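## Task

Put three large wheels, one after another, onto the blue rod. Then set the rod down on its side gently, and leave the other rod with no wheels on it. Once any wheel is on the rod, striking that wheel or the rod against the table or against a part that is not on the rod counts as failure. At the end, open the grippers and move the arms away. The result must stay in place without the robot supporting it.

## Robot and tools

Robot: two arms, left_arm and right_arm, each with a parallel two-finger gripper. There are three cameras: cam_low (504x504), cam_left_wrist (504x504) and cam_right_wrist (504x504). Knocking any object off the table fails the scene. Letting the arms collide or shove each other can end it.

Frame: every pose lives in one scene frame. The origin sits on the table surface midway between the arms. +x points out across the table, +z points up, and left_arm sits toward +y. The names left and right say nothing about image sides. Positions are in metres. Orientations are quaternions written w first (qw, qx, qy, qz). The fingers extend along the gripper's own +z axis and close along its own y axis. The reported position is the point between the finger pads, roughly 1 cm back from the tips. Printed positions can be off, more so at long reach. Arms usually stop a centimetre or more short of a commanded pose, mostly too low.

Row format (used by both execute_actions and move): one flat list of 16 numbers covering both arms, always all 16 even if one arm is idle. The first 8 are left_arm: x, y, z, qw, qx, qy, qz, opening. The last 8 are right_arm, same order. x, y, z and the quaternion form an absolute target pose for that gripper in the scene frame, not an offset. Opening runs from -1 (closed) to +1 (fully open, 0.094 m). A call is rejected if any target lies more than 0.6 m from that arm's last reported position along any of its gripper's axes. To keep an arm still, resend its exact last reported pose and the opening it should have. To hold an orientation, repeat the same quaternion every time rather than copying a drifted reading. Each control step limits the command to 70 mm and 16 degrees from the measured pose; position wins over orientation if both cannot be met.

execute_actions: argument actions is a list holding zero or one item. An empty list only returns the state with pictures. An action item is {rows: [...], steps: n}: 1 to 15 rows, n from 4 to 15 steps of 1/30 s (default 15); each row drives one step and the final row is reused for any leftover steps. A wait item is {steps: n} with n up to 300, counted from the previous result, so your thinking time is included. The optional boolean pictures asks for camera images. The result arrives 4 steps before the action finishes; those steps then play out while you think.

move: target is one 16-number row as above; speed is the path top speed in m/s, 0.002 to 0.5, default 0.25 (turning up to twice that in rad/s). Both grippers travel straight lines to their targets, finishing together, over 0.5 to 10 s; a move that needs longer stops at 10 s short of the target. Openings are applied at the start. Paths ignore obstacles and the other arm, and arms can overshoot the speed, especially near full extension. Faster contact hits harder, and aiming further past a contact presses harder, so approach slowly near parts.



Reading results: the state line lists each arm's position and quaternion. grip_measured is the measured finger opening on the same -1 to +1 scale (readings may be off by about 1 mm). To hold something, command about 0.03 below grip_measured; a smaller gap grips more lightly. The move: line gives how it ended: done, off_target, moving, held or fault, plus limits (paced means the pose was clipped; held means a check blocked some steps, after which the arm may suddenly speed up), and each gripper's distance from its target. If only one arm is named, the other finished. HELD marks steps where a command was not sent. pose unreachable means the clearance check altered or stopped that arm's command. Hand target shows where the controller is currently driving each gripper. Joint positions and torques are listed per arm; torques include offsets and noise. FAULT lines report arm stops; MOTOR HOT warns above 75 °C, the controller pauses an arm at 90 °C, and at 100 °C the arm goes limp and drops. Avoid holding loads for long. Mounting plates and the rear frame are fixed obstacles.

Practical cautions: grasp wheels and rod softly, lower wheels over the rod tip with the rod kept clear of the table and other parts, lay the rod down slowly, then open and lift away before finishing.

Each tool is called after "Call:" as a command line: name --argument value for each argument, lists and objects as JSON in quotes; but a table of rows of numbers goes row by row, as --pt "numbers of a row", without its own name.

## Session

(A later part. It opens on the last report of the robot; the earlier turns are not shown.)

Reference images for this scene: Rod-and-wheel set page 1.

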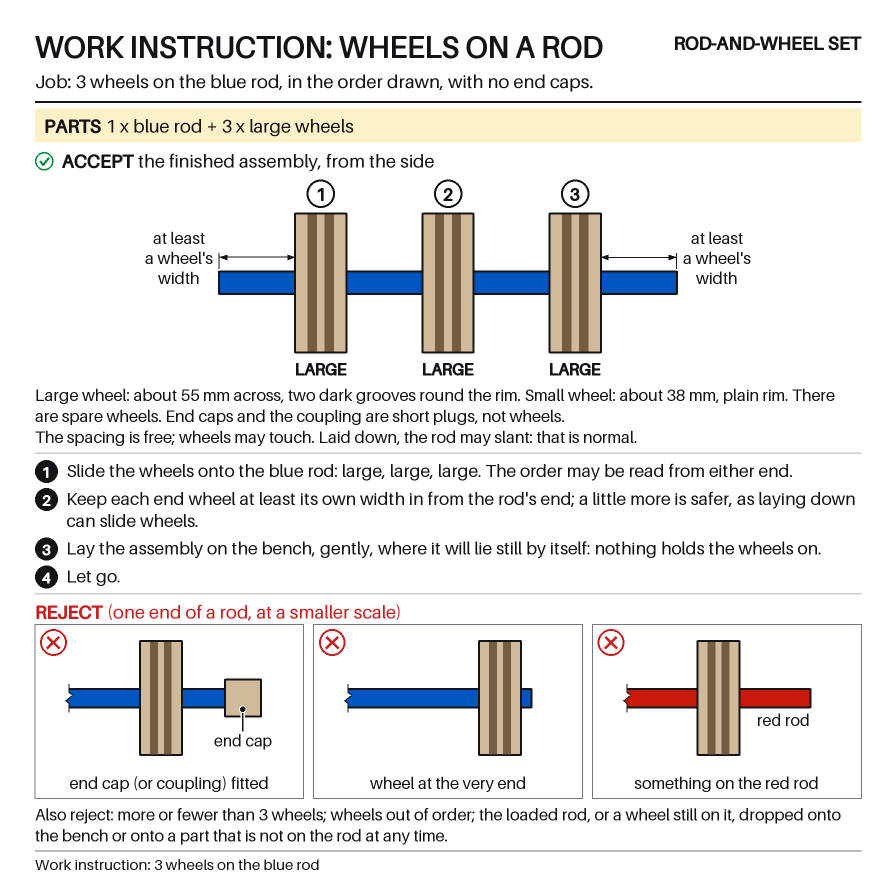

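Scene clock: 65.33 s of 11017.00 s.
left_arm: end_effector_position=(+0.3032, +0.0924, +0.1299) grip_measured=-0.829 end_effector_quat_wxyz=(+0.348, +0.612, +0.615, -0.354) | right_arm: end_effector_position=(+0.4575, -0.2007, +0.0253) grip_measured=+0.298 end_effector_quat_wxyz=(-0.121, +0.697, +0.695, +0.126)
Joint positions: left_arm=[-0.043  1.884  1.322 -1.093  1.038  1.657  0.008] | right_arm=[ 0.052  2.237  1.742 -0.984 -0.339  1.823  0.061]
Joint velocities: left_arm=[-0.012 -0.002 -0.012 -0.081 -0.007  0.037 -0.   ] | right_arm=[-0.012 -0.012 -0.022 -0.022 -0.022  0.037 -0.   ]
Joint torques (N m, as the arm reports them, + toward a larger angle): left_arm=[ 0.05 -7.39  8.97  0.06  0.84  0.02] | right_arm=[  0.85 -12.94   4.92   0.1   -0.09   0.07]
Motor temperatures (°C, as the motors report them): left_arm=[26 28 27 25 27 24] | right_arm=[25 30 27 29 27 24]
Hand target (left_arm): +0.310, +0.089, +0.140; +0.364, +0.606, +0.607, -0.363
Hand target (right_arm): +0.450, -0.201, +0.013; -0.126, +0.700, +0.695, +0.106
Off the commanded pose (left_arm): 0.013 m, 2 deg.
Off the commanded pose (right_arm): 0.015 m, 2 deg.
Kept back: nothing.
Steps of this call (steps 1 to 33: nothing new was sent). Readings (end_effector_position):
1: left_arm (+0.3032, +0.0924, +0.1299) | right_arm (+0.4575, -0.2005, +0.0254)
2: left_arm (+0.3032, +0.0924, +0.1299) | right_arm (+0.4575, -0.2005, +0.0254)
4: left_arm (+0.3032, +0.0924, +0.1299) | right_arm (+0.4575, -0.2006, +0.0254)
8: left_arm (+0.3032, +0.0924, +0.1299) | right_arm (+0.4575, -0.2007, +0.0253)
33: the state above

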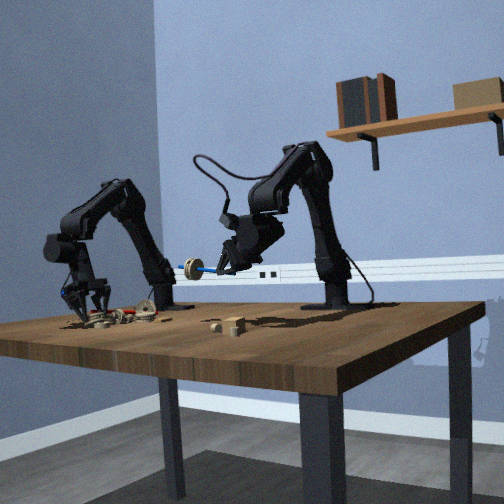

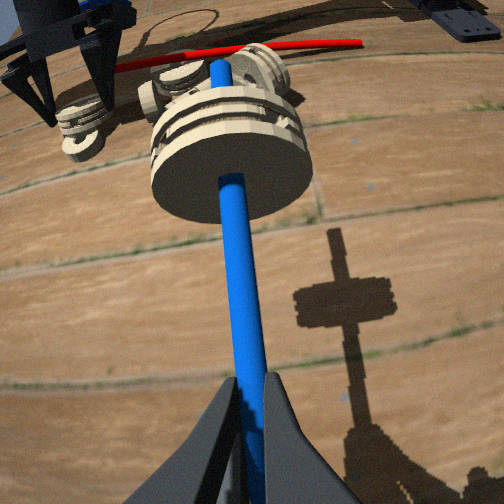

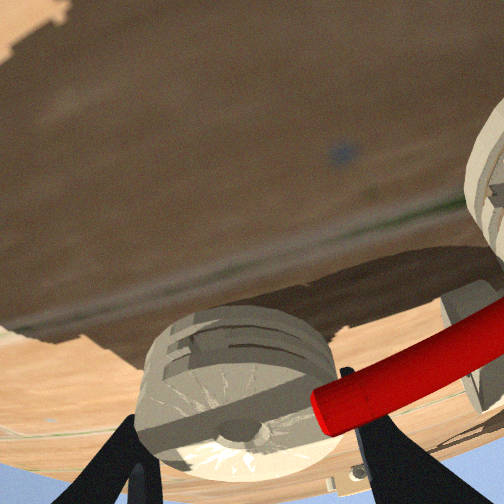

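Call:
execute_actions --actions '[{"rows": [[0.310,0.089,0.140,0.3642,0.6061,0.6061,-0.3642,-0.868,0.4499,-0.2006,0.0129,-0.126,0.6996,0.6956,0.1058,0.27],[0.310,0.089,0.140,0.3642,0.6061,0.6061,-0.3642,-0.868,0.4499,-0.2006,0.0129,-0.126,0.6996,0.6956,0.1058,0.245],[0.310,0.089,0.140,0.3642,0.6061,0.6061,-0.3642,-0.868,0.4499,-0.2006,0.0129,-0.126,0.6996,0.6956,0.1058,0.22],[0.310,0.089,0.140,0.3642,0.6061,0.6061,-0.3642,-0.868,0.4499,-0.2006,0.0129,-0.126,0.6996,0.6956,0.1058,0.20],[0.310,0.089,0.140,0.3642,0.6061,0.6061,-0.3642,-0.868,0.4499,-0.2006,0.0129,-0.126,0.6996,0.6956,0.1058,0.185],[0.310,0.089,0.140,0.3642,0.6061,0.6061,-0.3642,-0.868,0.4499,-0.2006,0.0129,-0.126,0.6996,0.6956,0.1058,0.172],[0.310,0.089,0.140,0.3642,0.6061,0.6061,-0.3642,-0.868,0.4499,-0.2006,0.0129,-0.126,0.6996,0.6956,0.1058,0.16],[0.310,0.089,0.140,0.3642,0.6061,0.6061,-0.3642,-0.868,0.4499,-0.2006,0.0129,-0.126,0.6996,0.6956,0.1058,0.15],[0.310,0.089,0.140,0.3642,0.6061,0.6061,-0.3642,-0.868,0.4499,-0.2006,0.0129,-0.126,0.6996,0.6956,0.1058,0.14],[0.310,0.089,0.140,0.3642,0.6061,0.6061,-0.3642,-0.868,0.4499,-0.2006,0.0129,-0.126,0.6996,0.6956,0.1058,0.13],[0.310,0.089,0.140,0.3642,0.6061,0.6061,-0.3642,-0.868,0.4499,-0.2006,0.0129,-0.126,0.6996,0.6956,0.1058,0.12]], "steps": 15}]'

Call:
execute_actions --actions '[{"steps": 6}]' --pictures true

Scene clock: 66.10 s of 11017.00 s.
left_arm: end_effector_position=(+0.3032, +0.0924, +0.1299) grip_measured=-0.829 end_effector_quat_wxyz=(+0.348, +0.612, +0.615, -0.354) | right_arm: end_effector_position=(+0.4575, -0.2008, +0.0253) grip_measured=+0.143 end_effector_quat_wxyz=(-0.121, +0.697, +0.695, +0.126)
Joint positions: left_arm=[-0.043  1.884  1.322 -1.093  1.038  1.657  0.008] | right_arm=[ 0.052  2.237  1.742 -0.984 -0.339  1.823  0.054]
Joint velocities: left_arm=[-0.007 -0.012  0.002 -0.051  0.007  0.007 -0.   ] | right_arm=[-0.007 -0.007 -0.012 -0.081 -0.007  0.037 -0.004]
Joint torques (N m, as the arm reports them, + toward a larger angle): left_arm=[ 0.07 -7.39  8.99  0.05  0.84  0.02] | right_arm=[  0.75 -12.89   4.97   0.12  -0.12   0.08]
Motor temperatures (°C, as the motors report them): left_arm=[26 28 27 25 27 24] | right_arm=[25 30 27 29 27 24]
Steps of this call (steps 1 to 12: nothing new was sent; steps 13 to 23: the first 11 steps of this action). Readings (end_effector_position):
13: left_arm (+0.3032, +0.0924, +0.1299) | right_arm (+0.4575, -0.2007, +0.0253)
14: left_arm (+0.3032, +0.0924, +0.1299) | right_arm (+0.4575, -0.2007, +0.0253)
16: left_arm (+0.3032, +0.0924, +0.1299) | right_arm (+0.4575, -0.2007, +0.0253)
20: left_arm (+0.3032, +0.0924, +0.1299) | right_arm (+0.4575, -0.2007, +0.0253)
23: the state above

Scene clock: 66.30 s of 11017.00 s.
left_arm: end_effector_position=(+0.3032, +0.0924, +0.1299) grip_measured=-0.829 end_effector_quat_wxyz=(+0.348, +0.612, +0.615, -0.354) | right_arm: end_effector_position=(+0.4576, -0.2009, +0.0252) grip_measured=+0.142 end_effector_quat_wxyz=(-0.121, +0.697, +0.696, +0.126)
Joint positions: left_arm=[-0.043  1.884  1.322 -1.093  1.038  1.657  0.008] | right_arm=[ 0.052  2.237  1.742 -0.984 -0.338  1.823  0.054]
Joint velocities: left_arm=[ 0.002 -0.002  0.007  0.022 -0.051  0.022  0.   ] | right_arm=[-0.007 -0.012  0.002  0.007  0.007 -0.022 -0.   ]
Joint torques (N m, as the arm reports them, + toward a larger angle): left_arm=[ 0.06 -7.39  9.    0.06  0.85  0.03] | right_arm=[  0.75 -12.9    5.06   0.16  -0.1    0.09]
Motor temperatures (°C, as the motors report them): left_arm=[26 28 27 25 27 24] | right_arm=[25 30 27 29 27 24]
Hand target (left_arm): +0.310, +0.089, +0.140; +0.364, +0.606, +0.607, -0.363
Hand target (right_arm): +0.450, -0.201, +0.013; -0.126, +0.700, +0.695, +0.106
Off the commanded pose (left_arm): 0.013 m, 2 deg.
Off the commanded pose (right_arm): 0.015 m, 2 deg.
Kept back: nothing.
Steps of this call (steps 1 to 4: the last 4 steps of your previous action; steps 5 to 6: nothing new was sent). Readings (end_effector_position):
1: left_arm (+0.3032, +0.0924, +0.1299) | right_arm (+0.4576, -0.2009, +0.0253)
2: left_arm (+0.3032, +0.0924, +0.1299) | right_arm (+0.4576, -0.2009, +0.0253)
4: left_arm (+0.3032, +0.0924, +0.1299) | right_arm (+0.4576, -0.2009, +0.0253)
6: the state above

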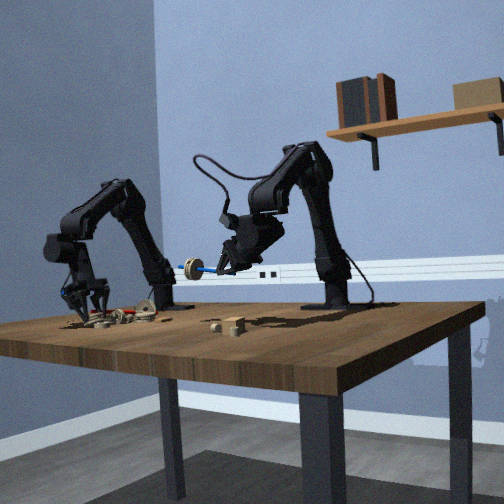

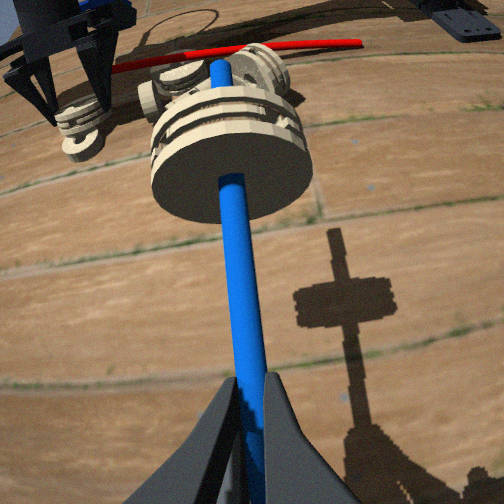

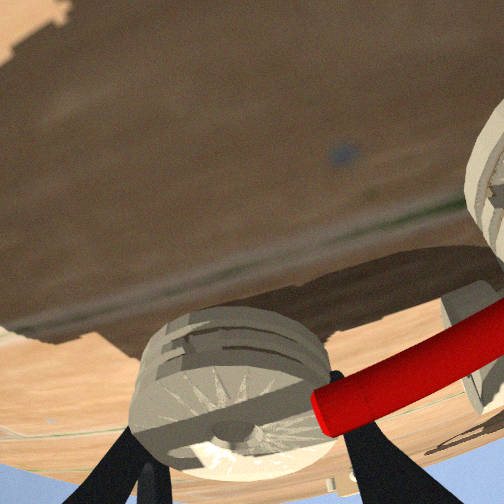

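Call:
zoom_image --camera "cam_left_wrist" --region '[0, 30, 160, 170]'

Call:
zoom_image --camera "cam_low" --region '[50, 270, 170, 340]'

Region (0, 30, 160, 170) of cam_left_wrist's 504x504 image, scaled by 3.150, with more detail than that image has; it fills the top 441 rows of this view, and the rest is white.

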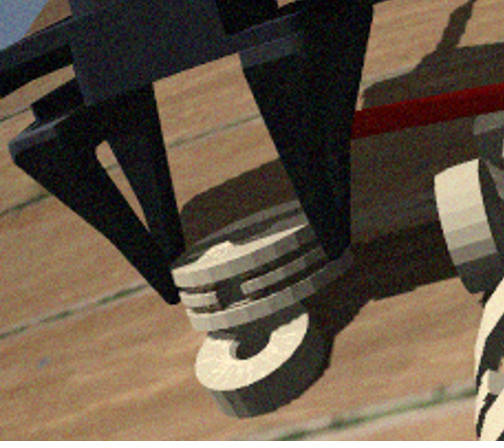

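Region (50, 270, 170, 340) of cam_low's 504x504 image, scaled by 4.200, with more detail than that image has; it fills the top 294 rows of this view, and the rest is white.

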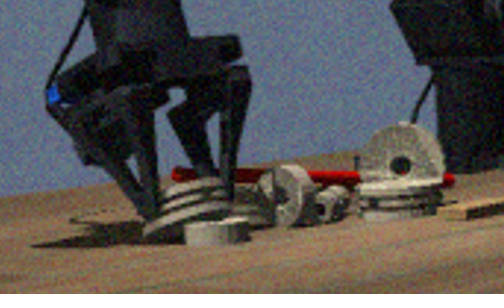

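Call:
execute_actions --actions '[{"rows": [[0.310,0.089,0.140,0.3642,0.6061,0.6061,-0.3642,-0.868,0.452,-0.2003,0.017,-0.126,0.6996,0.6956,0.110,0.112],[0.310,0.089,0.140,0.3642,0.6061,0.6061,-0.3642,-0.868,0.454,-0.200,0.021,-0.125,0.699,0.6956,0.114,0.11],[0.310,0.089,0.140,0.3642,0.6061,0.6061,-0.3642,-0.868,0.456,-0.1995,0.025,-0.124,0.698,0.6956,0.118,0.11],[0.310,0.089,0.140,0.3642,0.6061,0.6061,-0.3642,-0.868,0.458,-0.199,0.029,-0.123,0.698,0.6956,0.122,0.11],[0.310,0.089,0.140,0.3642,0.6061,0.6061,-0.3642,-0.868,0.4595,-0.198,0.033,-0.122,0.697,0.6956,0.126,0.11],[0.310,0.089,0.140,0.3642,0.6061,0.6061,-0.3642,-0.868,0.461,-0.197,0.037,-0.121,0.697,0.6956,0.128,0.11],[0.310,0.089,0.140,0.3642,0.6061,0.6061,-0.3642,-0.868,0.462,-0.196,0.041,-0.120,0.697,0.6956,0.130,0.11],[0.310,0.089,0.140,0.3642,0.6061,0.6061,-0.3642,-0.868,0.463,-0.195,0.045,-0.119,0.697,0.6956,0.131,0.11],[0.310,0.089,0.140,0.3642,0.6061,0.6061,-0.3642,-0.868,0.4635,-0.194,0.049,-0.118,0.697,0.6956,0.132,0.11],[0.310,0.089,0.140,0.3642,0.6061,0.6061,-0.3642,-0.868,0.464,-0.193,0.053,-0.118,0.697,0.6956,0.132,0.11],[0.310,0.089,0.140,0.3642,0.6061,0.6061,-0.3642,-0.868,0.464,-0.192,0.057,-0.118,0.697,0.6956,0.132,0.11],[0.310,0.089,0.140,0.3642,0.6061,0.6061,-0.3642,-0.868,0.464,-0.191,0.061,-0.118,0.697,0.6956,0.132,0.11],[0.310,0.089,0.140,0.3642,0.6061,0.6061,-0.3642,-0.868,0.464,-0.190,0.065,-0.118,0.697,0.6956,0.132,0.11],[0.310,0.089,0.140,0.3642,0.6061,0.6061,-0.3642,-0.868,0.464,-0.189,0.069,-0.118,0.697,0.6956,0.132,0.11],[0.310,0.089,0.140,0.3642,0.6061,0.6061,-0.3642,-0.868,0.464,-0.188,0.073,-0.118,0.697,0.6956,0.132,0.11]], "steps": 15}]' --pictures true

Scene clock: 67.50 s of 11017.00 s.
left_arm: end_effector_position=(+0.3032, +0.0924, +0.1299) grip_measured=-0.829 end_effector_quat_wxyz=(+0.348, +0.612, +0.615, -0.354) | right_arm: end_effector_position=(+0.4653, -0.1989, +0.0394) grip_measured=+0.142 end_effector_quat_wxyz=(-0.116, +0.697, +0.695, +0.134)
Joint positions: left_arm=[-0.043  1.884  1.322 -1.093  1.038  1.657  0.008] | right_arm=[ 0.052  2.237  1.798 -1.019 -0.338  1.828  0.054]
Joint velocities: left_arm=[-0.012 -0.012  0.002 -0.095 -0.037  0.037  0.   ] | right_arm=[ 0.012 -0.012  0.422 -0.198  0.066  0.007  0.   ]
Joint torques (N m, as the arm reports them, + toward a larger angle): left_arm=[ 0.06 -7.39  8.96  0.06  0.84  0.03] | right_arm=[  0.97 -16.21   7.22  -0.01  -0.19   0.11]
Motor temperatures (°C, as the motors report them): left_arm=[26 28 28 25 27 24] | right_arm=[25 30 27 29 27 24]
Steps of this call (steps 1 to 25: nothing new was sent; steps 26 to 36: the first 11 steps of this action). Readings (end_effector_position):
26: left_arm (+0.3032, +0.0924, +0.1299) | right_arm (+0.4576, -0.2009, +0.0252)
27: left_arm (+0.3032, +0.0924, +0.1299) | right_arm (+0.4576, -0.2009, +0.0252)
29: left_arm (+0.3032, +0.0924, +0.1299) | right_arm (+0.4575, -0.2009, +0.0252)
33: left_arm (+0.3032, +0.0924, +0.1299) | right_arm (+0.4590, -0.2006, +0.0295)
36: the state above

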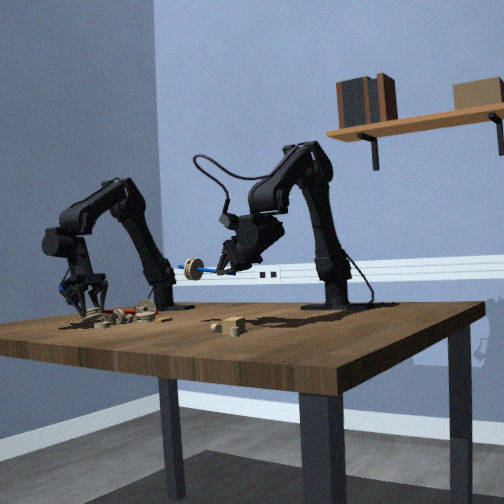

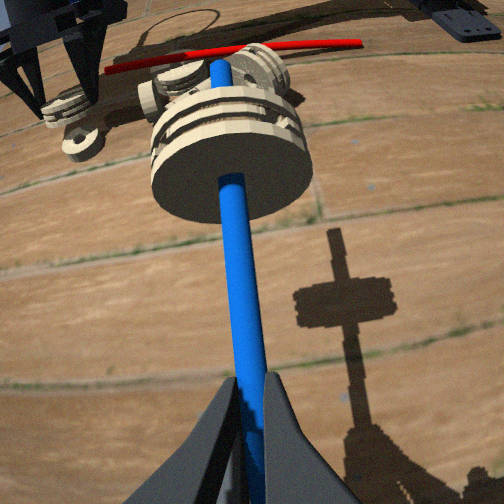

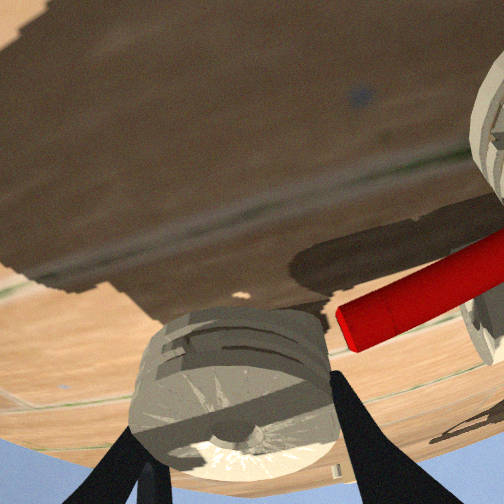

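Call:
execute_actions --actions '[{"rows": [[0.310,0.089,0.140,0.3642,0.6061,0.6061,-0.3642,-0.868,0.4636,-0.1878,0.075,-0.119,0.6946,0.697,0.133,0.11],[0.310,0.089,0.140,0.3642,0.6061,0.6061,-0.3642,-0.868,0.4625,-0.1873,0.078,-0.1206,0.6905,0.7001,0.1364,0.11],[0.310,0.089,0.140,0.3642,0.6061,0.6061,-0.3642,-0.868,0.4607,-0.1864,0.0815,-0.1234,0.6835,0.7052,0.1417,0.11],[0.310,0.089,0.140,0.3642,0.6061,0.6061,-0.3642,-0.868,0.4582,-0.1851,0.0855,-0.1271,0.6742,0.7119,0.1488,0.11],[0.310,0.089,0.140,0.3642,0.6061,0.6061,-0.3642,-0.868,0.4552,-0.1836,0.090,-0.1314,0.6626,0.7199,0.1577,0.11],[0.310,0.089,0.140,0.3642,0.6061,0.6061,-0.3642,-0.868,0.4516,-0.1818,0.0945,-0.1363,0.6484,0.7292,0.1686,0.11],[0.310,0.089,0.140,0.3642,0.6061,0.6061,-0.3642,-0.868,0.4474,-0.1797,0.099,-0.1414,0.6319,0.7393,0.1812,0.11],[0.310,0.089,0.140,0.3642,0.6061,0.6061,-0.3642,-0.868,0.4428,-0.1773,0.1035,-0.1466,0.6134,0.75,0.1956,0.11],[0.310,0.089,0.140,0.3642,0.6061,0.6061,-0.3642,-0.868,0.4377,-0.1747,0.108,-0.1515,0.5926,0.7611,0.2116,0.11],[0.310,0.089,0.140,0.3642,0.6061,0.6061,-0.3642,-0.868,0.4323,-0.1718,0.1125,-0.1559,0.5701,0.772,0.2291,0.11],[0.310,0.089,0.140,0.3642,0.6061,0.6061,-0.3642,-0.868,0.4265,-0.1688,0.117,-0.1598,0.5455,0.7828,0.2481,0.11],[0.310,0.089,0.140,0.3642,0.6061,0.6061,-0.3642,-0.868,0.4204,-0.1655,0.1215,-0.1627,0.5194,0.793,0.2685,0.11],[0.310,0.089,0.140,0.3642,0.6061,0.6061,-0.3642,-0.868,0.4141,-0.1621,0.126,-0.1647,0.4918,0.8023,0.2899,0.11],[0.310,0.089,0.140,0.3642,0.6061,0.6061,-0.3642,-0.868,0.4075,-0.1585,0.130,-0.1654,0.463,0.8107,0.3123,0.11],[0.310,0.089,0.140,0.3642,0.6061,0.6061,-0.3642,-0.868,0.4008,-0.1548,0.134,-0.1648,0.4332,0.8179,0.3357,0.11]], "steps": 15}]'

Call:
execute_actions --actions '[{"rows": [[0.310,0.089,0.140,0.3642,0.6061,0.6061,-0.3642,-0.868,0.3939,-0.151,0.1378,-0.1627,0.4026,0.8236,0.3594,0.11],[0.310,0.089,0.140,0.3642,0.6061,0.6061,-0.3642,-0.868,0.387,-0.147,0.1413,-0.159,0.3713,0.8279,0.3836,0.11],[0.310,0.089,0.140,0.3642,0.6061,0.6061,-0.3642,-0.868,0.380,-0.1429,0.1445,-0.154,0.3401,0.8308,0.4078,0.11],[0.310,0.089,0.140,0.3642,0.6061,0.6061,-0.3642,-0.868,0.373,-0.1388,0.1474,-0.1474,0.3089,0.8319,0.4318,0.11],[0.310,0.089,0.140,0.3642,0.6061,0.6061,-0.3642,-0.868,0.3661,-0.1346,0.150,-0.1392,0.2779,0.8316,0.4556,0.11],[0.310,0.089,0.140,0.3642,0.6061,0.6061,-0.3642,-0.868,0.3592,-0.1304,0.1522,-0.1298,0.2476,0.8297,0.4787,0.11],[0.310,0.089,0.140,0.3642,0.6061,0.6061,-0.3642,-0.868,0.3525,-0.1261,0.154,-0.1192,0.2181,0.8266,0.5012,0.11],[0.310,0.089,0.140,0.3642,0.6061,0.6061,-0.3642,-0.868,0.3459,-0.1219,0.1555,-0.1076,0.1897,0.822,0.5226,0.11],[0.310,0.089,0.140,0.3642,0.6061,0.6061,-0.3642,-0.868,0.3396,-0.1176,0.1567,-0.0951,0.1627,0.8163,0.5428,0.11],[0.310,0.089,0.140,0.3642,0.6061,0.6061,-0.3642,-0.868,0.3335,-0.1134,0.1575,-0.082,0.1371,0.8098,0.5618,0.11],[0.310,0.089,0.140,0.3642,0.6061,0.6061,-0.3642,-0.868,0.3277,-0.1092,0.158,-0.0688,0.1133,0.8026,0.5793,0.11],[0.310,0.089,0.140,0.3642,0.6061,0.6061,-0.3642,-0.868,0.3223,-0.1051,0.158,-0.0553,0.0913,0.795,0.5953,0.11],[0.310,0.089,0.140,0.3642,0.6061,0.6061,-0.3642,-0.868,0.3172,-0.101,0.158,-0.0422,0.0713,0.7871,0.6098,0.11],[0.310,0.089,0.140,0.3642,0.6061,0.6061,-0.3642,-0.868,0.3126,-0.097,0.158,-0.0296,0.0533,0.7793,0.6226,0.11],[0.310,0.089,0.140,0.3642,0.6061,0.6061,-0.3642,-0.868,0.3084,-0.0932,0.158,-0.0179,0.0376,0.7718,0.6337,0.11]], "steps": 15}]'

Call:
execute_actions --actions '[{"rows": [[0.310,0.089,0.140,0.3642,0.6061,0.6061,-0.3642,-0.868,0.3048,-0.0895,0.158,-0.0072,0.0239,0.7649,0.6432,0.11],[0.310,0.089,0.140,0.3642,0.6061,0.6061,-0.3642,-0.868,0.3018,-0.0859,0.158,0.0021,0.0127,0.7588,0.651,0.11],[0.310,0.089,0.140,0.3642,0.6061,0.6061,-0.3642,-0.868,0.2993,-0.0825,0.158,0.0095,0.0039,0.7537,0.6571,0.11],[0.310,0.089,0.140,0.3642,0.6061,0.6061,-0.3642,-0.868,0.2975,-0.0792,0.1577,0.0153,-0.0027,0.7499,0.6616,0.11],[0.310,0.089,0.140,0.3642,0.6061,0.6061,-0.3642,-0.868,0.2964,-0.0762,0.1572,0.0188,-0.0067,0.7474,0.6644,0.11],[0.310,0.089,0.140,0.3642,0.6061,0.6061,-0.3642,-0.868,0.296,-0.0733,0.1566,0.0202,-0.0084,0.7466,0.6654,0.11],[0.310,0.089,0.140,0.3642,0.6061,0.6061,-0.3642,-0.868,0.2965,-0.0707,0.156,0.0202,-0.0084,0.7466,0.6654,0.11],[0.310,0.089,0.140,0.3642,0.6061,0.6061,-0.3642,-0.868,0.2973,-0.0683,0.1554,0.0202,-0.0084,0.7466,0.6654,0.11],[0.310,0.089,0.140,0.3642,0.6061,0.6061,-0.3642,-0.868,0.2982,-0.0662,0.1548,0.0202,-0.0084,0.7466,0.6654,0.11],[0.310,0.089,0.140,0.3642,0.6061,0.6061,-0.3642,-0.868,0.2991,-0.0644,0.1542,0.0202,-0.0084,0.7466,0.6654,0.11],[0.310,0.089,0.140,0.3642,0.6061,0.6061,-0.3642,-0.868,0.300,-0.0629,0.1536,0.0202,-0.0084,0.7466,0.6654,0.11],[0.310,0.089,0.140,0.3642,0.6061,0.6061,-0.3642,-0.868,0.3008,-0.0616,0.1531,0.0202,-0.0084,0.7466,0.6654,0.11],[0.310,0.089,0.140,0.3642,0.6061,0.6061,-0.3642,-0.868,0.3015,-0.0607,0.1526,0.0202,-0.0084,0.7466,0.6654,0.11],[0.310,0.089,0.140,0.3642,0.6061,0.6061,-0.3642,-0.868,0.302,-0.0602,0.1522,0.0202,-0.0084,0.7466,0.6654,0.11],[0.310,0.089,0.140,0.3642,0.6061,0.6061,-0.3642,-0.868,0.3022,-0.060,0.152,0.0202,-0.0084,0.7466,0.6654,0.11]], "steps": 15}]'

Call:
execute_actions --actions '[{"steps": 9}]' --pictures true

Scene clock: 72.47 s of 11017.00 s.
left_arm: end_effector_position=(+0.3032, +0.0924, +0.1299) grip_measured=-0.829 end_effector_quat_wxyz=(+0.348, +0.612, +0.615, -0.354) | right_arm: end_effector_position=(+0.4427, -0.1791, +0.0980) grip_measured=+0.142 end_effector_quat_wxyz=(-0.138, +0.623, +0.747, +0.185)
Joint positions: left_arm=[-0.043  1.884  1.322 -1.093  1.038  1.657  0.008] | right_arm=[ 0.069  2.108  1.794 -1.107 -0.442  1.675  0.054]
Joint velocities: left_arm=[ 0.012  0.002  0.017 -0.037 -0.022 -0.066 -0.   ] | right_arm=[-0.007 -0.857 -0.838  0.198 -0.696 -0.96   0.002]
Joint torques (N m, as the arm reports them, + toward a larger angle): left_arm=[ 0.06 -7.4   8.98  0.06  0.84  0.03] | right_arm=[ -0.66 -15.48   4.75   0.16  -0.33   0.02]
Motor temperatures (°C, as the motors report them): left_arm=[26 28 28 25 27 24] | right_arm=[25 31 27 28 27 24]
Off your previous action's commanded pose (left_arm): 0.013 m, 2 deg at its last step (step 4 of this call).
Off your previous action's commanded pose (right_arm): 0.021 m, 1 deg at its last step (step 4 of this call).
Steps of this call (steps 1 to 4: the last 4 steps of your previous action; steps 5 to 90: nothing new was sent; then 1.60 s passed at rest; steps 91 to 101: the first 11 steps of this action). Readings (end_effector_position):
91: left_arm (+0.3032, +0.0924, +0.1299) | right_arm (+0.4656, -0.1909, +0.0615)
92: left_arm (+0.3032, +0.0924, +0.1299) | right_arm (+0.4652, -0.1910, +0.0618)
94: left_arm (+0.3032, +0.0924, +0.1299) | right_arm (+0.4643, -0.1904, +0.0637)
98: left_arm (+0.3032, +0.0924, +0.1299) | right_arm (+0.4579, -0.1850, +0.0794)
101: the state above

Scene clock: 72.97 s of 11017.00 s.
left_arm: end_effector_position=(+0.3032, +0.0924, +0.1299) grip_measured=-0.829 end_effector_quat_wxyz=(+0.348, +0.612, +0.615, -0.354) | right_arm: end_effector_position=(+0.3323, -0.1327, +0.1449) grip_measured=+0.143 end_effector_quat_wxyz=(-0.159, +0.373, +0.842, +0.356)
Joint positions: left_arm=[-0.043  1.884  1.322 -1.093  1.038  1.657  0.008] | right_arm=[ 0.147  1.667  1.245 -0.83  -0.747  1.29   0.054]
Joint velocities: left_arm=[-0.017 -0.002 -0.017  0.007 -0.066  0.007  0.   ] | right_arm=[ 0.354 -0.701 -1.038  0.799 -0.491 -0.403  0.002]
Joint torques (N m, as the arm reports them, + toward a larger angle): left_arm=[ 0.06 -7.39  8.99  0.05  0.84  0.03] | right_arm=[  0.53 -10.68   5.22   0.59  -0.5   -0.06]
Motor temperatures (°C, as the motors report them): left_arm=[26 28 28 25 27 24] | right_arm=[25 31 27 28 27 24]
Off your previous action's commanded pose (left_arm): 0.013 m, 2 deg at its last step (step 4 of this call).
Off your previous action's commanded pose (right_arm): 0.026 m, 19 deg at its last step (step 4 of this call); orientation clipped at that step.
Steps of this call (steps 1 to 4: the last 4 steps of your previous action; steps 5 to 15: the first 11 steps of this action). Readings (end_effector_position):
5: left_arm (+0.3032, +0.0924, +0.1299) | right_arm (+0.4091, -0.1688, +0.1235)
6: left_arm (+0.3032, +0.0924, +0.1299) | right_arm (+0.4019, -0.1669, +0.1270)
8: left_arm (+0.3032, +0.0924, +0.1299) | right_arm (+0.3871, -0.1627, +0.1325)
12: left_arm (+0.3032, +0.0924, +0.1299) | right_arm (+0.3554, -0.1472, +0.1405)
15: the state above

Scene clock: 73.47 s of 11017.00 s.
left_arm: end_effector_position=(+0.3032, +0.0924, +0.1299) grip_measured=-0.829 end_effector_quat_wxyz=(+0.348, +0.612, +0.615, -0.354) | right_arm: end_effector_position=(+0.2882, -0.0813, +0.1412) grip_measured=+0.143 end_effector_quat_wxyz=(-0.102, +0.154, +0.845, +0.502)
Joint positions: left_arm=[-0.043  1.884  1.322 -1.093  1.038  1.657  0.008] | right_arm=[ 0.269  1.538  0.887 -0.26  -0.926  1.152  0.054]
Joint velocities: left_arm=[ 0.012  0.007 -0.017 -0.022 -0.051 -0.022 -0.   ] | right_arm=[ 0.002 -0.002 -0.374  1.267 -0.256 -0.256 -0.   ]
Joint torques (N m, as the arm reports them, + toward a larger angle): left_arm=[ 0.06 -7.38  8.96  0.06  0.84  0.02] | right_arm=[ 0.53 -6.55  5.31  1.08 -0.54 -0.08]
Motor temperatures (°C, as the motors report them): left_arm=[26 28 28 25 27 24] | right_arm=[25 31 27 28 27 24]
Off your previous action's commanded pose (left_arm): 0.013 m, 2 deg at its last step (step 4 of this call).
Off your previous action's commanded pose (right_arm): 0.025 m, 45 deg at its last step (step 4 of this call); orientation clipped at that step.
Steps of this call (steps 1 to 4: the last 4 steps of your previous action; steps 5 to 15: the first 11 steps of this action). Readings (end_effector_position):
5: left_arm (+0.3032, +0.0924, +0.1299) | right_arm (+0.3026, -0.1115, +0.1457)
6: left_arm (+0.3032, +0.0924, +0.1299) | right_arm (+0.2981, -0.1075, +0.1448)
8: left_arm (+0.3032, +0.0924, +0.1299) | right_arm (+0.2911, -0.1001, +0.1424)
12: left_arm (+0.3032, +0.0924, +0.1299) | right_arm (+0.2856, -0.0879, +0.1388)
15: the state above

Scene clock: 73.77 s of 11017.00 s.
left_arm: end_effector_position=(+0.3032, +0.0924, +0.1299) grip_measured=-0.829 end_effector_quat_wxyz=(+0.348, +0.612, +0.615, -0.354) | right_arm: end_effector_position=(+0.2957, -0.0692, +0.1433) grip_measured=+0.143 end_effector_quat_wxyz=(-0.048, +0.067, +0.821, +0.565)
Joint positions: left_arm=[-0.043  1.884  1.322 -1.093  1.038  1.657  0.008] | right_arm=[ 0.269  1.577  0.797  0.06  -1.     1.102  0.054]
Joint velocities: left_arm=[-0.012  0.007 -0.007 -0.066  0.037  0.022  0.   ] | right_arm=[ 0.002  0.022 -0.042  0.388 -0.037 -0.081  0.   ]
Joint torques (N m, as the arm reports them, + toward a larger angle): left_arm=[ 0.05 -7.39  8.98  0.06  0.84  0.03] | right_arm=[-0.08 -7.6   5.48  1.38 -0.54 -0.15]
Motor temperatures (°C, as the motors report them): left_arm=[26 28 28 25 27 24] | right_arm=[25 31 27 28 27 24]
Hand target (left_arm): +0.310, +0.089, +0.140; +0.364, +0.606, +0.607, -0.363
Hand target (right_arm): +0.296, -0.065, +0.153; -0.028, +0.028, +0.808, +0.588
Off the commanded pose (left_arm): 0.013 m, 2 deg.
Off the commanded pose (right_arm): 0.014 m, 18 deg; orientation clipped at the last step of the last action.
Kept back: nothing.
Steps of this call (steps 1 to 4: the last 4 steps of your previous action; steps 5 to 9: nothing new was sent). Readings (end_effector_position):
1: left_arm (+0.3032, +0.0924, +0.1299) | right_arm (+0.2897, -0.0794, +0.1426)
2: left_arm (+0.3032, +0.0924, +0.1299) | right_arm (+0.2913, -0.0773, +0.1439)
4: left_arm (+0.3032, +0.0924, +0.1299) | right_arm (+0.2938, -0.0735, +0.1447)
8: left_arm (+0.3032, +0.0924, +0.1299) | right_arm (+0.2952, -0.0698, +0.1424)
9: the state above

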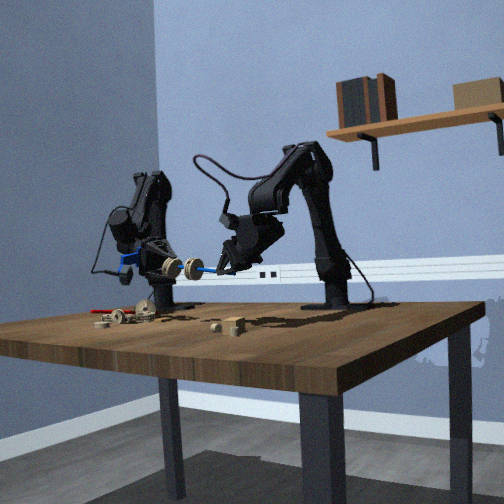

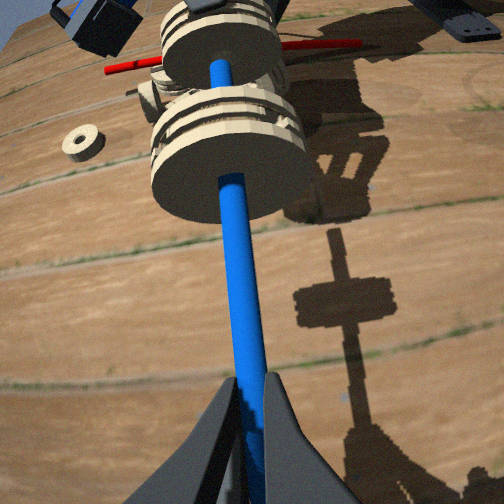

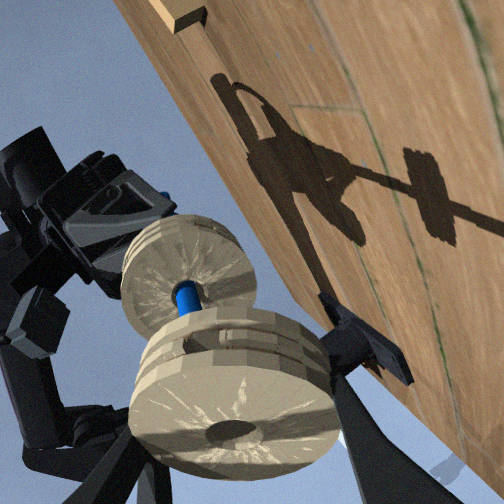

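Call:
execute_actions --actions '[{"rows": [[0.310,0.089,0.140,0.3642,0.6061,0.6061,-0.3642,-0.868,0.2965,-0.066,0.154,-0.024,0.025,0.803,0.5945,0.11],[0.310,0.089,0.140,0.3642,0.6061,0.6061,-0.3642,-0.868,0.297,-0.066,0.155,-0.019,0.0215,0.797,0.6025,0.11],[0.310,0.089,0.140,0.3642,0.6061,0.6061,-0.3642,-0.868,0.2975,-0.066,0.1555,-0.014,0.018,0.791,0.6105,0.11],[0.310,0.089,0.140,0.3642,0.6061,0.6061,-0.3642,-0.868,0.298,-0.066,0.156,-0.009,0.014,0.785,0.6185,0.11],[0.310,0.089,0.140,0.3642,0.6061,0.6061,-0.3642,-0.868,0.2985,-0.066,0.156,-0.004,0.010,0.779,0.6265,0.11],[0.310,0.089,0.140,0.3642,0.6061,0.6061,-0.3642,-0.868,0.299,-0.066,0.156,0.001,0.0065,0.7725,0.6345,0.11],[0.310,0.089,0.140,0.3642,0.6061,0.6061,-0.3642,-0.868,0.2995,-0.0655,0.156,0.006,0.003,0.766,0.6425,0.11],[0.310,0.089,0.140,0.3642,0.6061,0.6061,-0.3642,-0.868,0.300,-0.065,0.1555,0.011,-0.001,0.7595,0.650,0.11],[0.310,0.089,0.140,0.3642,0.6061,0.6061,-0.3642,-0.868,0.3005,-0.0645,0.155,0.015,-0.004,0.754,0.6565,0.11],[0.310,0.089,0.140,0.3642,0.6061,0.6061,-0.3642,-0.868,0.301,-0.064,0.1545,0.018,-0.0065,0.75,0.661,0.11],[0.310,0.089,0.140,0.3642,0.6061,0.6061,-0.3642,-0.868,0.3014,-0.063,0.154,0.0195,-0.008,0.7476,0.6642,0.11],[0.310,0.089,0.140,0.3642,0.6061,0.6061,-0.3642,-0.868,0.3017,-0.062,0.1535,0.0202,-0.0084,0.7466,0.6654,0.11],[0.310,0.089,0.140,0.3642,0.6061,0.6061,-0.3642,-0.868,0.302,-0.061,0.153,0.0202,-0.0084,0.7466,0.6654,0.11],[0.310,0.089,0.140,0.3642,0.6061,0.6061,-0.3642,-0.868,0.3022,-0.0605,0.1525,0.0202,-0.0084,0.7466,0.6654,0.11],[0.310,0.089,0.140,0.3642,0.6061,0.6061,-0.3642,-0.868,0.3022,-0.060,0.152,0.0202,-0.0084,0.7466,0.6654,0.11]], "steps": 15}]'

Call:
execute_actions --actions '[{"rows": [[0.310,0.089,0.140,0.3642,0.6061,0.6061,-0.3642,-0.868,0.3022,-0.060,0.152,0.0202,-0.0084,0.7466,0.6654,0.11]], "steps": 8}]'

Call:
execute_actions --actions '[{"steps": 6}]' --pictures true

Scene clock: 74.77 s of 11017.00 s.
left_arm: end_effector_position=(+0.3032, +0.0924, +0.1299) grip_measured=-0.829 end_effector_quat_wxyz=(+0.348, +0.612, +0.615, -0.354) | right_arm: end_effector_position=(+0.2966, -0.0659, +0.1464) grip_measured=+0.143 end_effector_quat_wxyz=(-0.007, +0.010, +0.784, +0.621)
Joint positions: left_arm=[-0.043  1.884  1.322 -1.093  1.038  1.657  0.008] | right_arm=[ 0.258  1.623  0.689  0.431 -1.074  1.145  0.054]
Joint velocities: left_arm=[-0.002 -0.002  0.012  0.051 -0.095  0.007  0.   ] | right_arm=[-0.007  0.359 -0.266  1.238 -0.095  0.3   -0.   ]
Joint torques (N m, as the arm reports them, + toward a larger angle): left_arm=[ 0.06 -7.4   8.99  0.06  0.84  0.02] | right_arm=[-0.7  -6.98  4.86  1.38 -0.39 -0.04]
Motor temperatures (°C, as the motors report them): left_arm=[26 28 28 25 27 24] | right_arm=[25 31 27 29 27 24]
Steps of this call (steps 1 to 19: nothing new was sent; steps 20 to 30: the first 11 steps of this action). Readings (end_effector_position):
20: left_arm (+0.3032, +0.0924, +0.1299) | right_arm (+0.2996, -0.0653, +0.1539)
21: left_arm (+0.3032, +0.0924, +0.1299) | right_arm (+0.2995, -0.0651, +0.1544)
23: left_arm (+0.3032, +0.0924, +0.1299) | right_arm (+0.2982, -0.0648, +0.1549)
27: left_arm (+0.3032, +0.0924, +0.1299) | right_arm (+0.2959, -0.0663, +0.1520)
30: the state above

Scene clock: 75.03 s of 11017.00 s.
left_arm: end_effector_position=(+0.3032, +0.0924, +0.1299) grip_measured=-0.829 end_effector_quat_wxyz=(+0.348, +0.612, +0.615, -0.354) | right_arm: end_effector_position=(+0.3028, -0.0622, +0.1450) grip_measured=+0.143 end_effector_quat_wxyz=(+0.009, +0.004, +0.765, +0.644)
Joint positions: left_arm=[-0.043  1.884  1.322 -1.093  1.038  1.657  0.008] | right_arm=[ 0.258  1.688  0.652  0.667 -1.082  1.234  0.054]
Joint velocities: left_arm=[ 0.002 -0.002  0.007  0.007 -0.007  0.022  0.002] | right_arm=[-0.002  0.046 -0.046  0.564  0.007  0.212 -0.   ]
Joint torques (N m, as the arm reports them, + toward a larger angle): left_arm=[ 0.06 -7.39  8.98  0.05  0.85  0.02] | right_arm=[ 0.25 -7.28  4.49  1.46 -0.34 -0.03]
Motor temperatures (°C, as the motors report them): left_arm=[26 28 28 25 27 24] | right_arm=[25 31 27 29 27 24]
Off your previous action's commanded pose (left_arm): 0.013 m, 2 deg at its last step (step 4 of this call).
Off your previous action's commanded pose (right_arm): 0.011 m, 6 deg at its last step (step 4 of this call).
Steps of this call (steps 1 to 4: the last 4 steps of your previous action; steps 5 to 8: the first 4 steps of this action). Readings (end_effector_position):
5: left_arm (+0.3032, +0.0924, +0.1299) | right_arm (+0.3003, -0.0634, +0.1417)
6: left_arm (+0.3032, +0.0924, +0.1299) | right_arm (+0.3012, -0.0629, +0.1424)
8: the state above

Scene clock: 75.23 s of 11017.00 s.
left_arm: end_effector_position=(+0.3032, +0.0924, +0.1299) grip_measured=-0.829 end_effector_quat_wxyz=(+0.348, +0.612, +0.615, -0.354) | right_arm: end_effector_position=(+0.3059, -0.0607, +0.1532) grip_measured=+0.143 end_effector_quat_wxyz=(+0.022, -0.003, +0.754, +0.657)
Joint positions: left_arm=[-0.043  1.884  1.322 -1.093  1.038  1.657  0.008] | right_arm=[ 0.258  1.696  0.647  0.754 -1.082  1.272  0.054]
Joint velocities: left_arm=[ 0.002 -0.007 -0.007 -0.007 -0.066 -0.022 -0.   ] | right_arm=[-0.017  0.032 -0.002  0.3   -0.007  0.081  0.   ]
Joint torques (N m, as the arm reports them, + toward a larger angle): left_arm=[ 0.06 -7.39  8.98  0.06  0.84  0.02] | right_arm=[ 0.17 -7.04  3.98  1.47 -0.26 -0.01]
Motor temperatures (°C, as the motors report them): left_arm=[26 28 28 25 27 24] | right_arm=[25 31 27 29 27 24]
Hand target (left_arm): +0.310, +0.089, +0.140; +0.364, +0.606, +0.607, -0.363
Hand target (right_arm): +0.302, -0.060, +0.151; +0.020, -0.010, +0.749, +0.662
Off the commanded pose (left_arm): 0.013 m, 2 deg.
Off the commanded pose (right_arm): 0.004 m, 1 deg.
Kept back: nothing.
Steps of this call (steps 1 to 4: the last 4 steps of your previous action; steps 5 to 6: nothing new was sent). Readings (end_effector_position):
1: left_arm (+0.3032, +0.0924, +0.1299) | right_arm (+0.3035, -0.0619, +0.1466)
2: left_arm (+0.3032, +0.0924, +0.1299) | right_arm (+0.3041, -0.0616, +0.1481)
4: left_arm (+0.3032, +0.0924, +0.1299) | right_arm (+0.3052, -0.0611, +0.1510)
6: the state above

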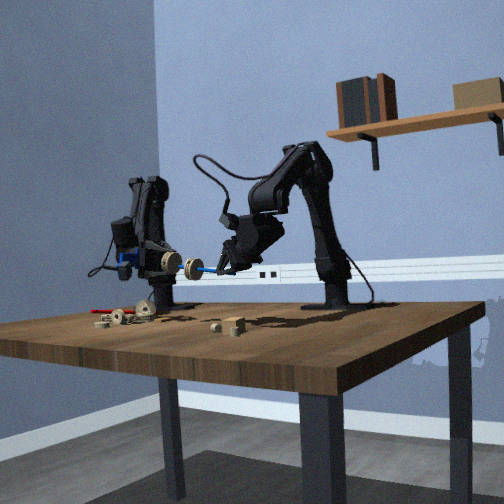

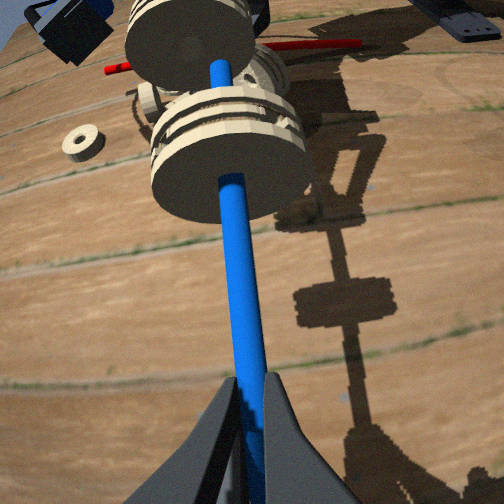

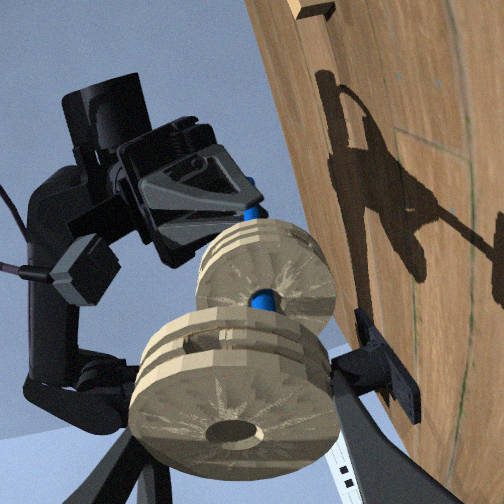

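Call:
execute_actions --actions '[]'

Scene clock: 75.33 s of 11017.00 s.
left_arm: end_effector_position=(+0.3032, +0.0924, +0.1299) grip_measured=-0.829 end_effector_quat_wxyz=(+0.348, +0.612, +0.615, -0.354) | right_arm: end_effector_position=(+0.3065, -0.0605, +0.1552) grip_measured=+0.143 end_effector_quat_wxyz=(+0.025, -0.004, +0.751, +0.659)
Joint positions: left_arm=[-0.043  1.884  1.322 -1.093  1.038  1.657  0.008] | right_arm=[ 0.258  1.697  0.646  0.772 -1.082  1.279  0.054]
Joint velocities: left_arm=[ 0.007 -0.002  0.002 -0.022  0.022  0.007  0.001] | right_arm=[-0.012  0.007  0.007  0.139 -0.066  0.066  0.001]
Joint torques (N m, as the arm reports them, + toward a larger angle): left_arm=[ 0.05 -7.39  8.99  0.06  0.84  0.02] | right_arm=[ 0.16 -6.99  4.4   1.49 -0.3  -0.05]
Motor temperatures (°C, as the motors report them): left_arm=[26 28 28 25 27 24] | right_arm=[25 31 27 29 27 24]
Hand target (left_arm): +0.310, +0.089, +0.140; +0.364, +0.606, +0.607, -0.363
Hand target (right_arm): +0.302, -0.060, +0.151; +0.020, -0.010, +0.749, +0.662
Off the commanded pose (left_arm): 0.013 m, 2 deg.
Off the commanded pose (right_arm): 0.005 m, 1 deg.
Kept back: nothing.
Steps of this call (steps 1 to 3: nothing new was sent). Readings (end_effector_position):
1: left_arm (+0.3032, +0.0924, +0.1299) | right_arm (+0.3062, -0.0606, +0.1540)
2: left_arm (+0.3032, +0.0924, +0.1299) | right_arm (+0.3063, -0.0605, +0.1546)
3: the state above

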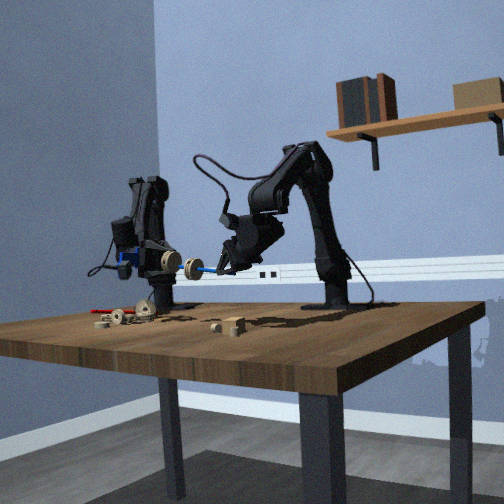

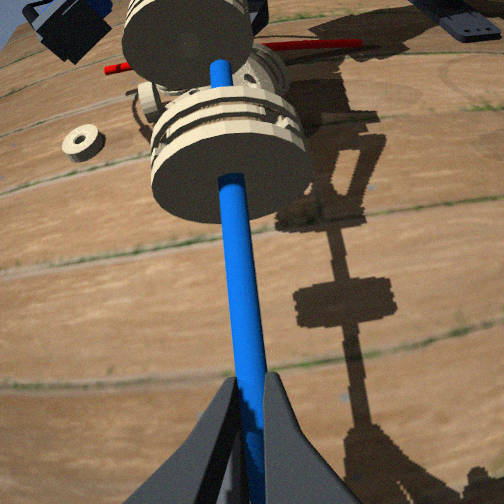

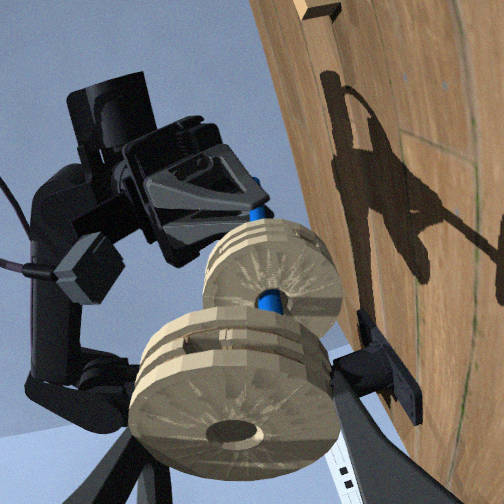

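Call:
execute_actions --actions '[{"rows": [[0.310,0.089,0.140,0.3642,0.6061,0.6061,-0.3642,-0.868,0.301,-0.062,0.151,0.0202,-0.0084,0.7466,0.6654,0.11],[0.310,0.089,0.140,0.3642,0.6061,0.6061,-0.3642,-0.868,0.299,-0.065,0.1495,0.0202,-0.0084,0.7466,0.6654,0.11],[0.310,0.089,0.140,0.3642,0.6061,0.6061,-0.3642,-0.868,0.297,-0.068,0.148,0.0202,-0.0084,0.7466,0.6654,0.11],[0.310,0.089,0.140,0.3642,0.6061,0.6061,-0.3642,-0.868,0.295,-0.071,0.1465,0.0202,-0.0084,0.7466,0.6654,0.11],[0.310,0.089,0.140,0.3642,0.6061,0.6061,-0.3642,-0.868,0.293,-0.074,0.145,0.0202,-0.0084,0.7466,0.6654,0.11],[0.310,0.089,0.140,0.3642,0.6061,0.6061,-0.3642,-0.868,0.291,-0.077,0.1435,0.0202,-0.0084,0.7466,0.6654,0.11],[0.310,0.089,0.140,0.3642,0.6061,0.6061,-0.3642,-0.868,0.2895,-0.079,0.1425,0.0202,-0.0084,0.7466,0.6654,0.11],[0.310,0.089,0.140,0.3642,0.6061,0.6061,-0.3642,-0.868,0.2885,-0.080,0.142,0.0202,-0.0084,0.7466,0.6654,0.11],[0.310,0.089,0.140,0.3642,0.6061,0.6061,-0.3642,-0.868,0.288,-0.080,0.142,0.0202,-0.0084,0.7466,0.6654,0.11],[0.310,0.089,0.140,0.3642,0.6061,0.6061,-0.3642,-0.868,0.288,-0.080,0.142,0.0202,-0.0084,0.7466,0.6654,0.11],[0.310,0.089,0.140,0.3642,0.6061,0.6061,-0.3642,-0.868,0.288,-0.080,0.142,0.0202,-0.0084,0.7466,0.6654,0.11],[0.310,0.089,0.140,0.3642,0.6061,0.6061,-0.3642,-0.868,0.289,-0.0785,0.143,0.0202,-0.0084,0.7466,0.6654,0.11],[0.310,0.089,0.140,0.3642,0.6061,0.6061,-0.3642,-0.868,0.2905,-0.0765,0.1442,0.0202,-0.0084,0.7466,0.6654,0.11],[0.310,0.089,0.140,0.3642,0.6061,0.6061,-0.3642,-0.868,0.292,-0.0745,0.1454,0.0202,-0.0084,0.7466,0.6654,0.11],[0.310,0.089,0.140,0.3642,0.6061,0.6061,-0.3642,-0.868,0.2935,-0.0725,0.1466,0.0202,-0.0084,0.7466,0.6654,0.11]], "steps": 15}]'

Call:
execute_actions --actions '[{"rows": [[0.310,0.089,0.140,0.3642,0.6061,0.6061,-0.3642,-0.868,0.295,-0.0705,0.1478,0.0202,-0.0084,0.7466,0.6654,0.11],[0.310,0.089,0.140,0.3642,0.6061,0.6061,-0.3642,-0.868,0.2965,-0.0685,0.149,0.0202,-0.0084,0.7466,0.6654,0.11],[0.310,0.089,0.140,0.3642,0.6061,0.6061,-0.3642,-0.868,0.298,-0.0665,0.150,0.0202,-0.0084,0.7466,0.6654,0.11],[0.310,0.089,0.140,0.3642,0.6061,0.6061,-0.3642,-0.868,0.299,-0.0645,0.1506,0.0202,-0.0084,0.7466,0.6654,0.11],[0.310,0.089,0.140,0.3642,0.6061,0.6061,-0.3642,-0.868,0.300,-0.0625,0.151,0.0202,-0.0084,0.7466,0.6654,0.11],[0.310,0.089,0.140,0.3642,0.6061,0.6061,-0.3642,-0.868,0.3005,-0.061,0.151,0.0202,-0.0084,0.7466,0.6654,0.11],[0.310,0.089,0.140,0.3642,0.6061,0.6061,-0.3642,-0.868,0.301,-0.0595,0.151,0.0202,-0.0084,0.7466,0.6654,0.11],[0.310,0.089,0.140,0.3642,0.6061,0.6061,-0.3642,-0.868,0.301,-0.0585,0.151,0.0202,-0.0084,0.7466,0.6654,0.11],[0.310,0.089,0.140,0.3642,0.6061,0.6061,-0.3642,-0.868,0.301,-0.058,0.151,0.0202,-0.0084,0.7466,0.6654,0.11]], "steps": 11}]'

Call:
execute_actions --actions '[{"steps": 8}]' --pictures true

Scene clock: 77.07 s of 11017.00 s.
left_arm: end_effector_position=(+0.3032, +0.0924, +0.1299) grip_measured=-0.829 end_effector_quat_wxyz=(+0.348, +0.612, +0.615, -0.354) | right_arm: end_effector_position=(+0.2910, -0.0773, +0.1340) grip_measured=+0.143 end_effector_quat_wxyz=(+0.006, +0.014, +0.755, +0.656)
Joint positions: left_arm=[-0.043  1.884  1.322 -1.093  1.038  1.657  0.008] | right_arm=[ 0.226  1.697  0.544  0.833 -1.112  1.291  0.054]
Joint velocities: left_arm=[ 0.002 -0.007 -0.007  0.007  0.051 -0.051 -0.001] | right_arm=[-0.032 -0.002 -0.095 -0.022 -0.081 -0.066  0.   ]
Joint torques (N m, as the arm reports them, + toward a larger angle): left_arm=[ 0.06 -7.39  8.98  0.05  0.84  0.02] | right_arm=[-0.59 -9.4   4.28  1.63 -0.3  -0.11]
Motor temperatures (°C, as the motors report them): left_arm=[26 28 28 24 27 24] | right_arm=[25 30 27 29 27 24]
Steps of this call (steps 1 to 41: nothing new was sent; steps 42 to 52: the first 11 steps of this action). Readings (end_effector_position):
42: left_arm (+0.3032, +0.0924, +0.1299) | right_arm (+0.3069, -0.0603, +0.1577)
43: left_arm (+0.3032, +0.0924, +0.1299) | right_arm (+0.3062, -0.0605, +0.1574)
45: left_arm (+0.3032, +0.0924, +0.1299) | right_arm (+0.3025, -0.0623, +0.1541)
49: left_arm (+0.3032, +0.0924, +0.1299) | right_arm (+0.2945, -0.0725, +0.1402)
52: the state above

Scene clock: 77.43 s of 11017.00 s.
left_arm: end_effector_position=(+0.3032, +0.0924, +0.1299) grip_measured=-0.829 end_effector_quat_wxyz=(+0.348, +0.612, +0.615, -0.354) | right_arm: end_effector_position=(+0.2945, -0.0686, +0.1457) grip_measured=+0.143 end_effector_quat_wxyz=(+0.013, -0.001, +0.749, +0.662)
Joint positions: left_arm=[-0.043  1.884  1.322 -1.093  1.038  1.657  0.008] | right_arm=[ 0.246  1.697  0.581  0.839 -1.108  1.3    0.054]
Joint velocities: left_arm=[ 0.012 -0.017 -0.012 -0.022  0.066 -0.022  0.   ] | right_arm=[ 0.144 -0.007  0.232  0.022  0.095  0.066  0.   ]
Joint torques (N m, as the arm reports them, + toward a larger angle): left_arm=[ 0.06 -7.4   8.99  0.06  0.85  0.02] | right_arm=[ 0.62 -6.12  6.5   1.36 -0.09  0.04]
Motor temperatures (°C, as the motors report them): left_arm=[26 28 28 24 27 24] | right_arm=[25 30 27 29 27 24]
Off your previous action's commanded pose (left_arm): 0.013 m, 2 deg at its last step (step 4 of this call).
Off your previous action's commanded pose (right_arm): 0.013 m, 3 deg at its last step (step 4 of this call).
Steps of this call (steps 1 to 4: the last 4 steps of your previous action; steps 5 to 11: the first 7 steps of this action). Readings (end_effector_position):
5: left_arm (+0.3032, +0.0924, +0.1299) | right_arm (+0.2907, -0.0774, +0.1346)
6: left_arm (+0.3032, +0.0924, +0.1299) | right_arm (+0.2909, -0.0770, +0.1350)
8: left_arm (+0.3032, +0.0924, +0.1299) | right_arm (+0.2920, -0.0747, +0.1383)
11: the state above

Scene clock: 77.70 s of 11017.00 s.
left_arm: end_effector_position=(+0.3032, +0.0924, +0.1299) grip_measured=-0.829 end_effector_quat_wxyz=(+0.348, +0.612, +0.615, -0.354) | right_arm: end_effector_position=(+0.2965, -0.0631, +0.1469) grip_measured=+0.143 end_effector_quat_wxyz=(+0.013, -0.002, +0.749, +0.662)
Joint positions: left_arm=[-0.043  1.884  1.322 -1.093  1.038  1.657  0.008] | right_arm=[ 0.26   1.708  0.599  0.839 -1.096  1.307  0.054]
Joint velocities: left_arm=[-0.027  0.002  0.007 -0.022  0.022  0.022 -0.   ] | right_arm=[-0.002  0.051 -0.017 -0.051 -0.022 -0.066  0.   ]
Joint torques (N m, as the arm reports them, + toward a larger angle): left_arm=[ 0.05 -7.4   8.97  0.05  0.85  0.02] | right_arm=[ 0.62 -7.36  6.59  1.4  -0.14  0.02]
Motor temperatures (°C, as the motors report them): left_arm=[26 28 28 24 27 24] | right_arm=[25 30 27 29 27 24]
Hand target (left_arm): +0.310, +0.089, +0.140; +0.364, +0.606, +0.607, -0.363
Hand target (right_arm): +0.301, -0.058, +0.151; +0.020, -0.009, +0.747, +0.665
Off the commanded pose (left_arm): 0.013 m, 2 deg.
Off the commanded pose (right_arm): 0.008 m, 1 deg.
Kept back: nothing.
Steps of this call (steps 1 to 4: the last 4 steps of your previous action; steps 5 to 8: nothing new was sent). Readings (end_effector_position):
1: left_arm (+0.3032, +0.0924, +0.1299) | right_arm (+0.2952, -0.0667, +0.1478)
2: left_arm (+0.3032, +0.0924, +0.1299) | right_arm (+0.2954, -0.0651, +0.1493)
4: left_arm (+0.3032, +0.0924, +0.1299) | right_arm (+0.2956, -0.0635, +0.1502)
8: the state above

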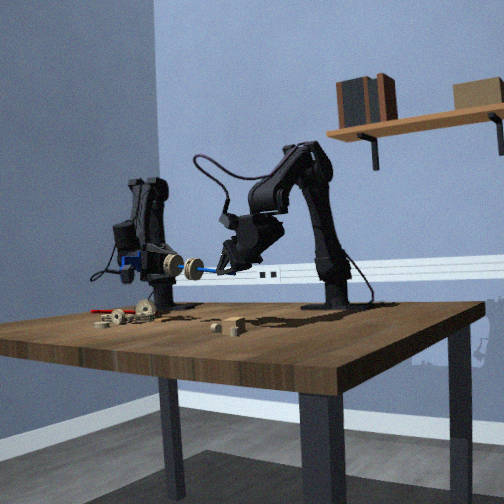

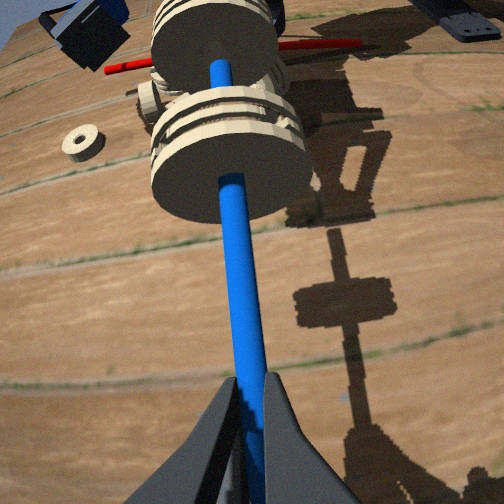

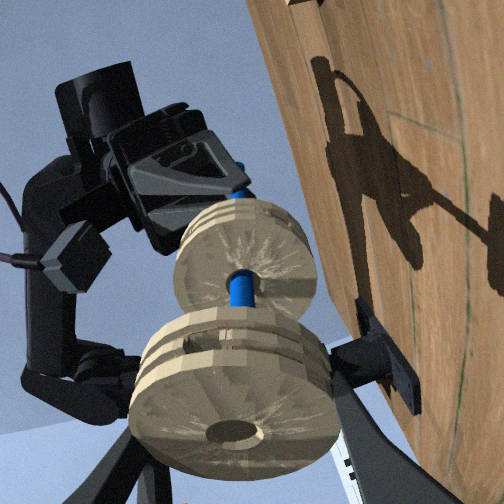

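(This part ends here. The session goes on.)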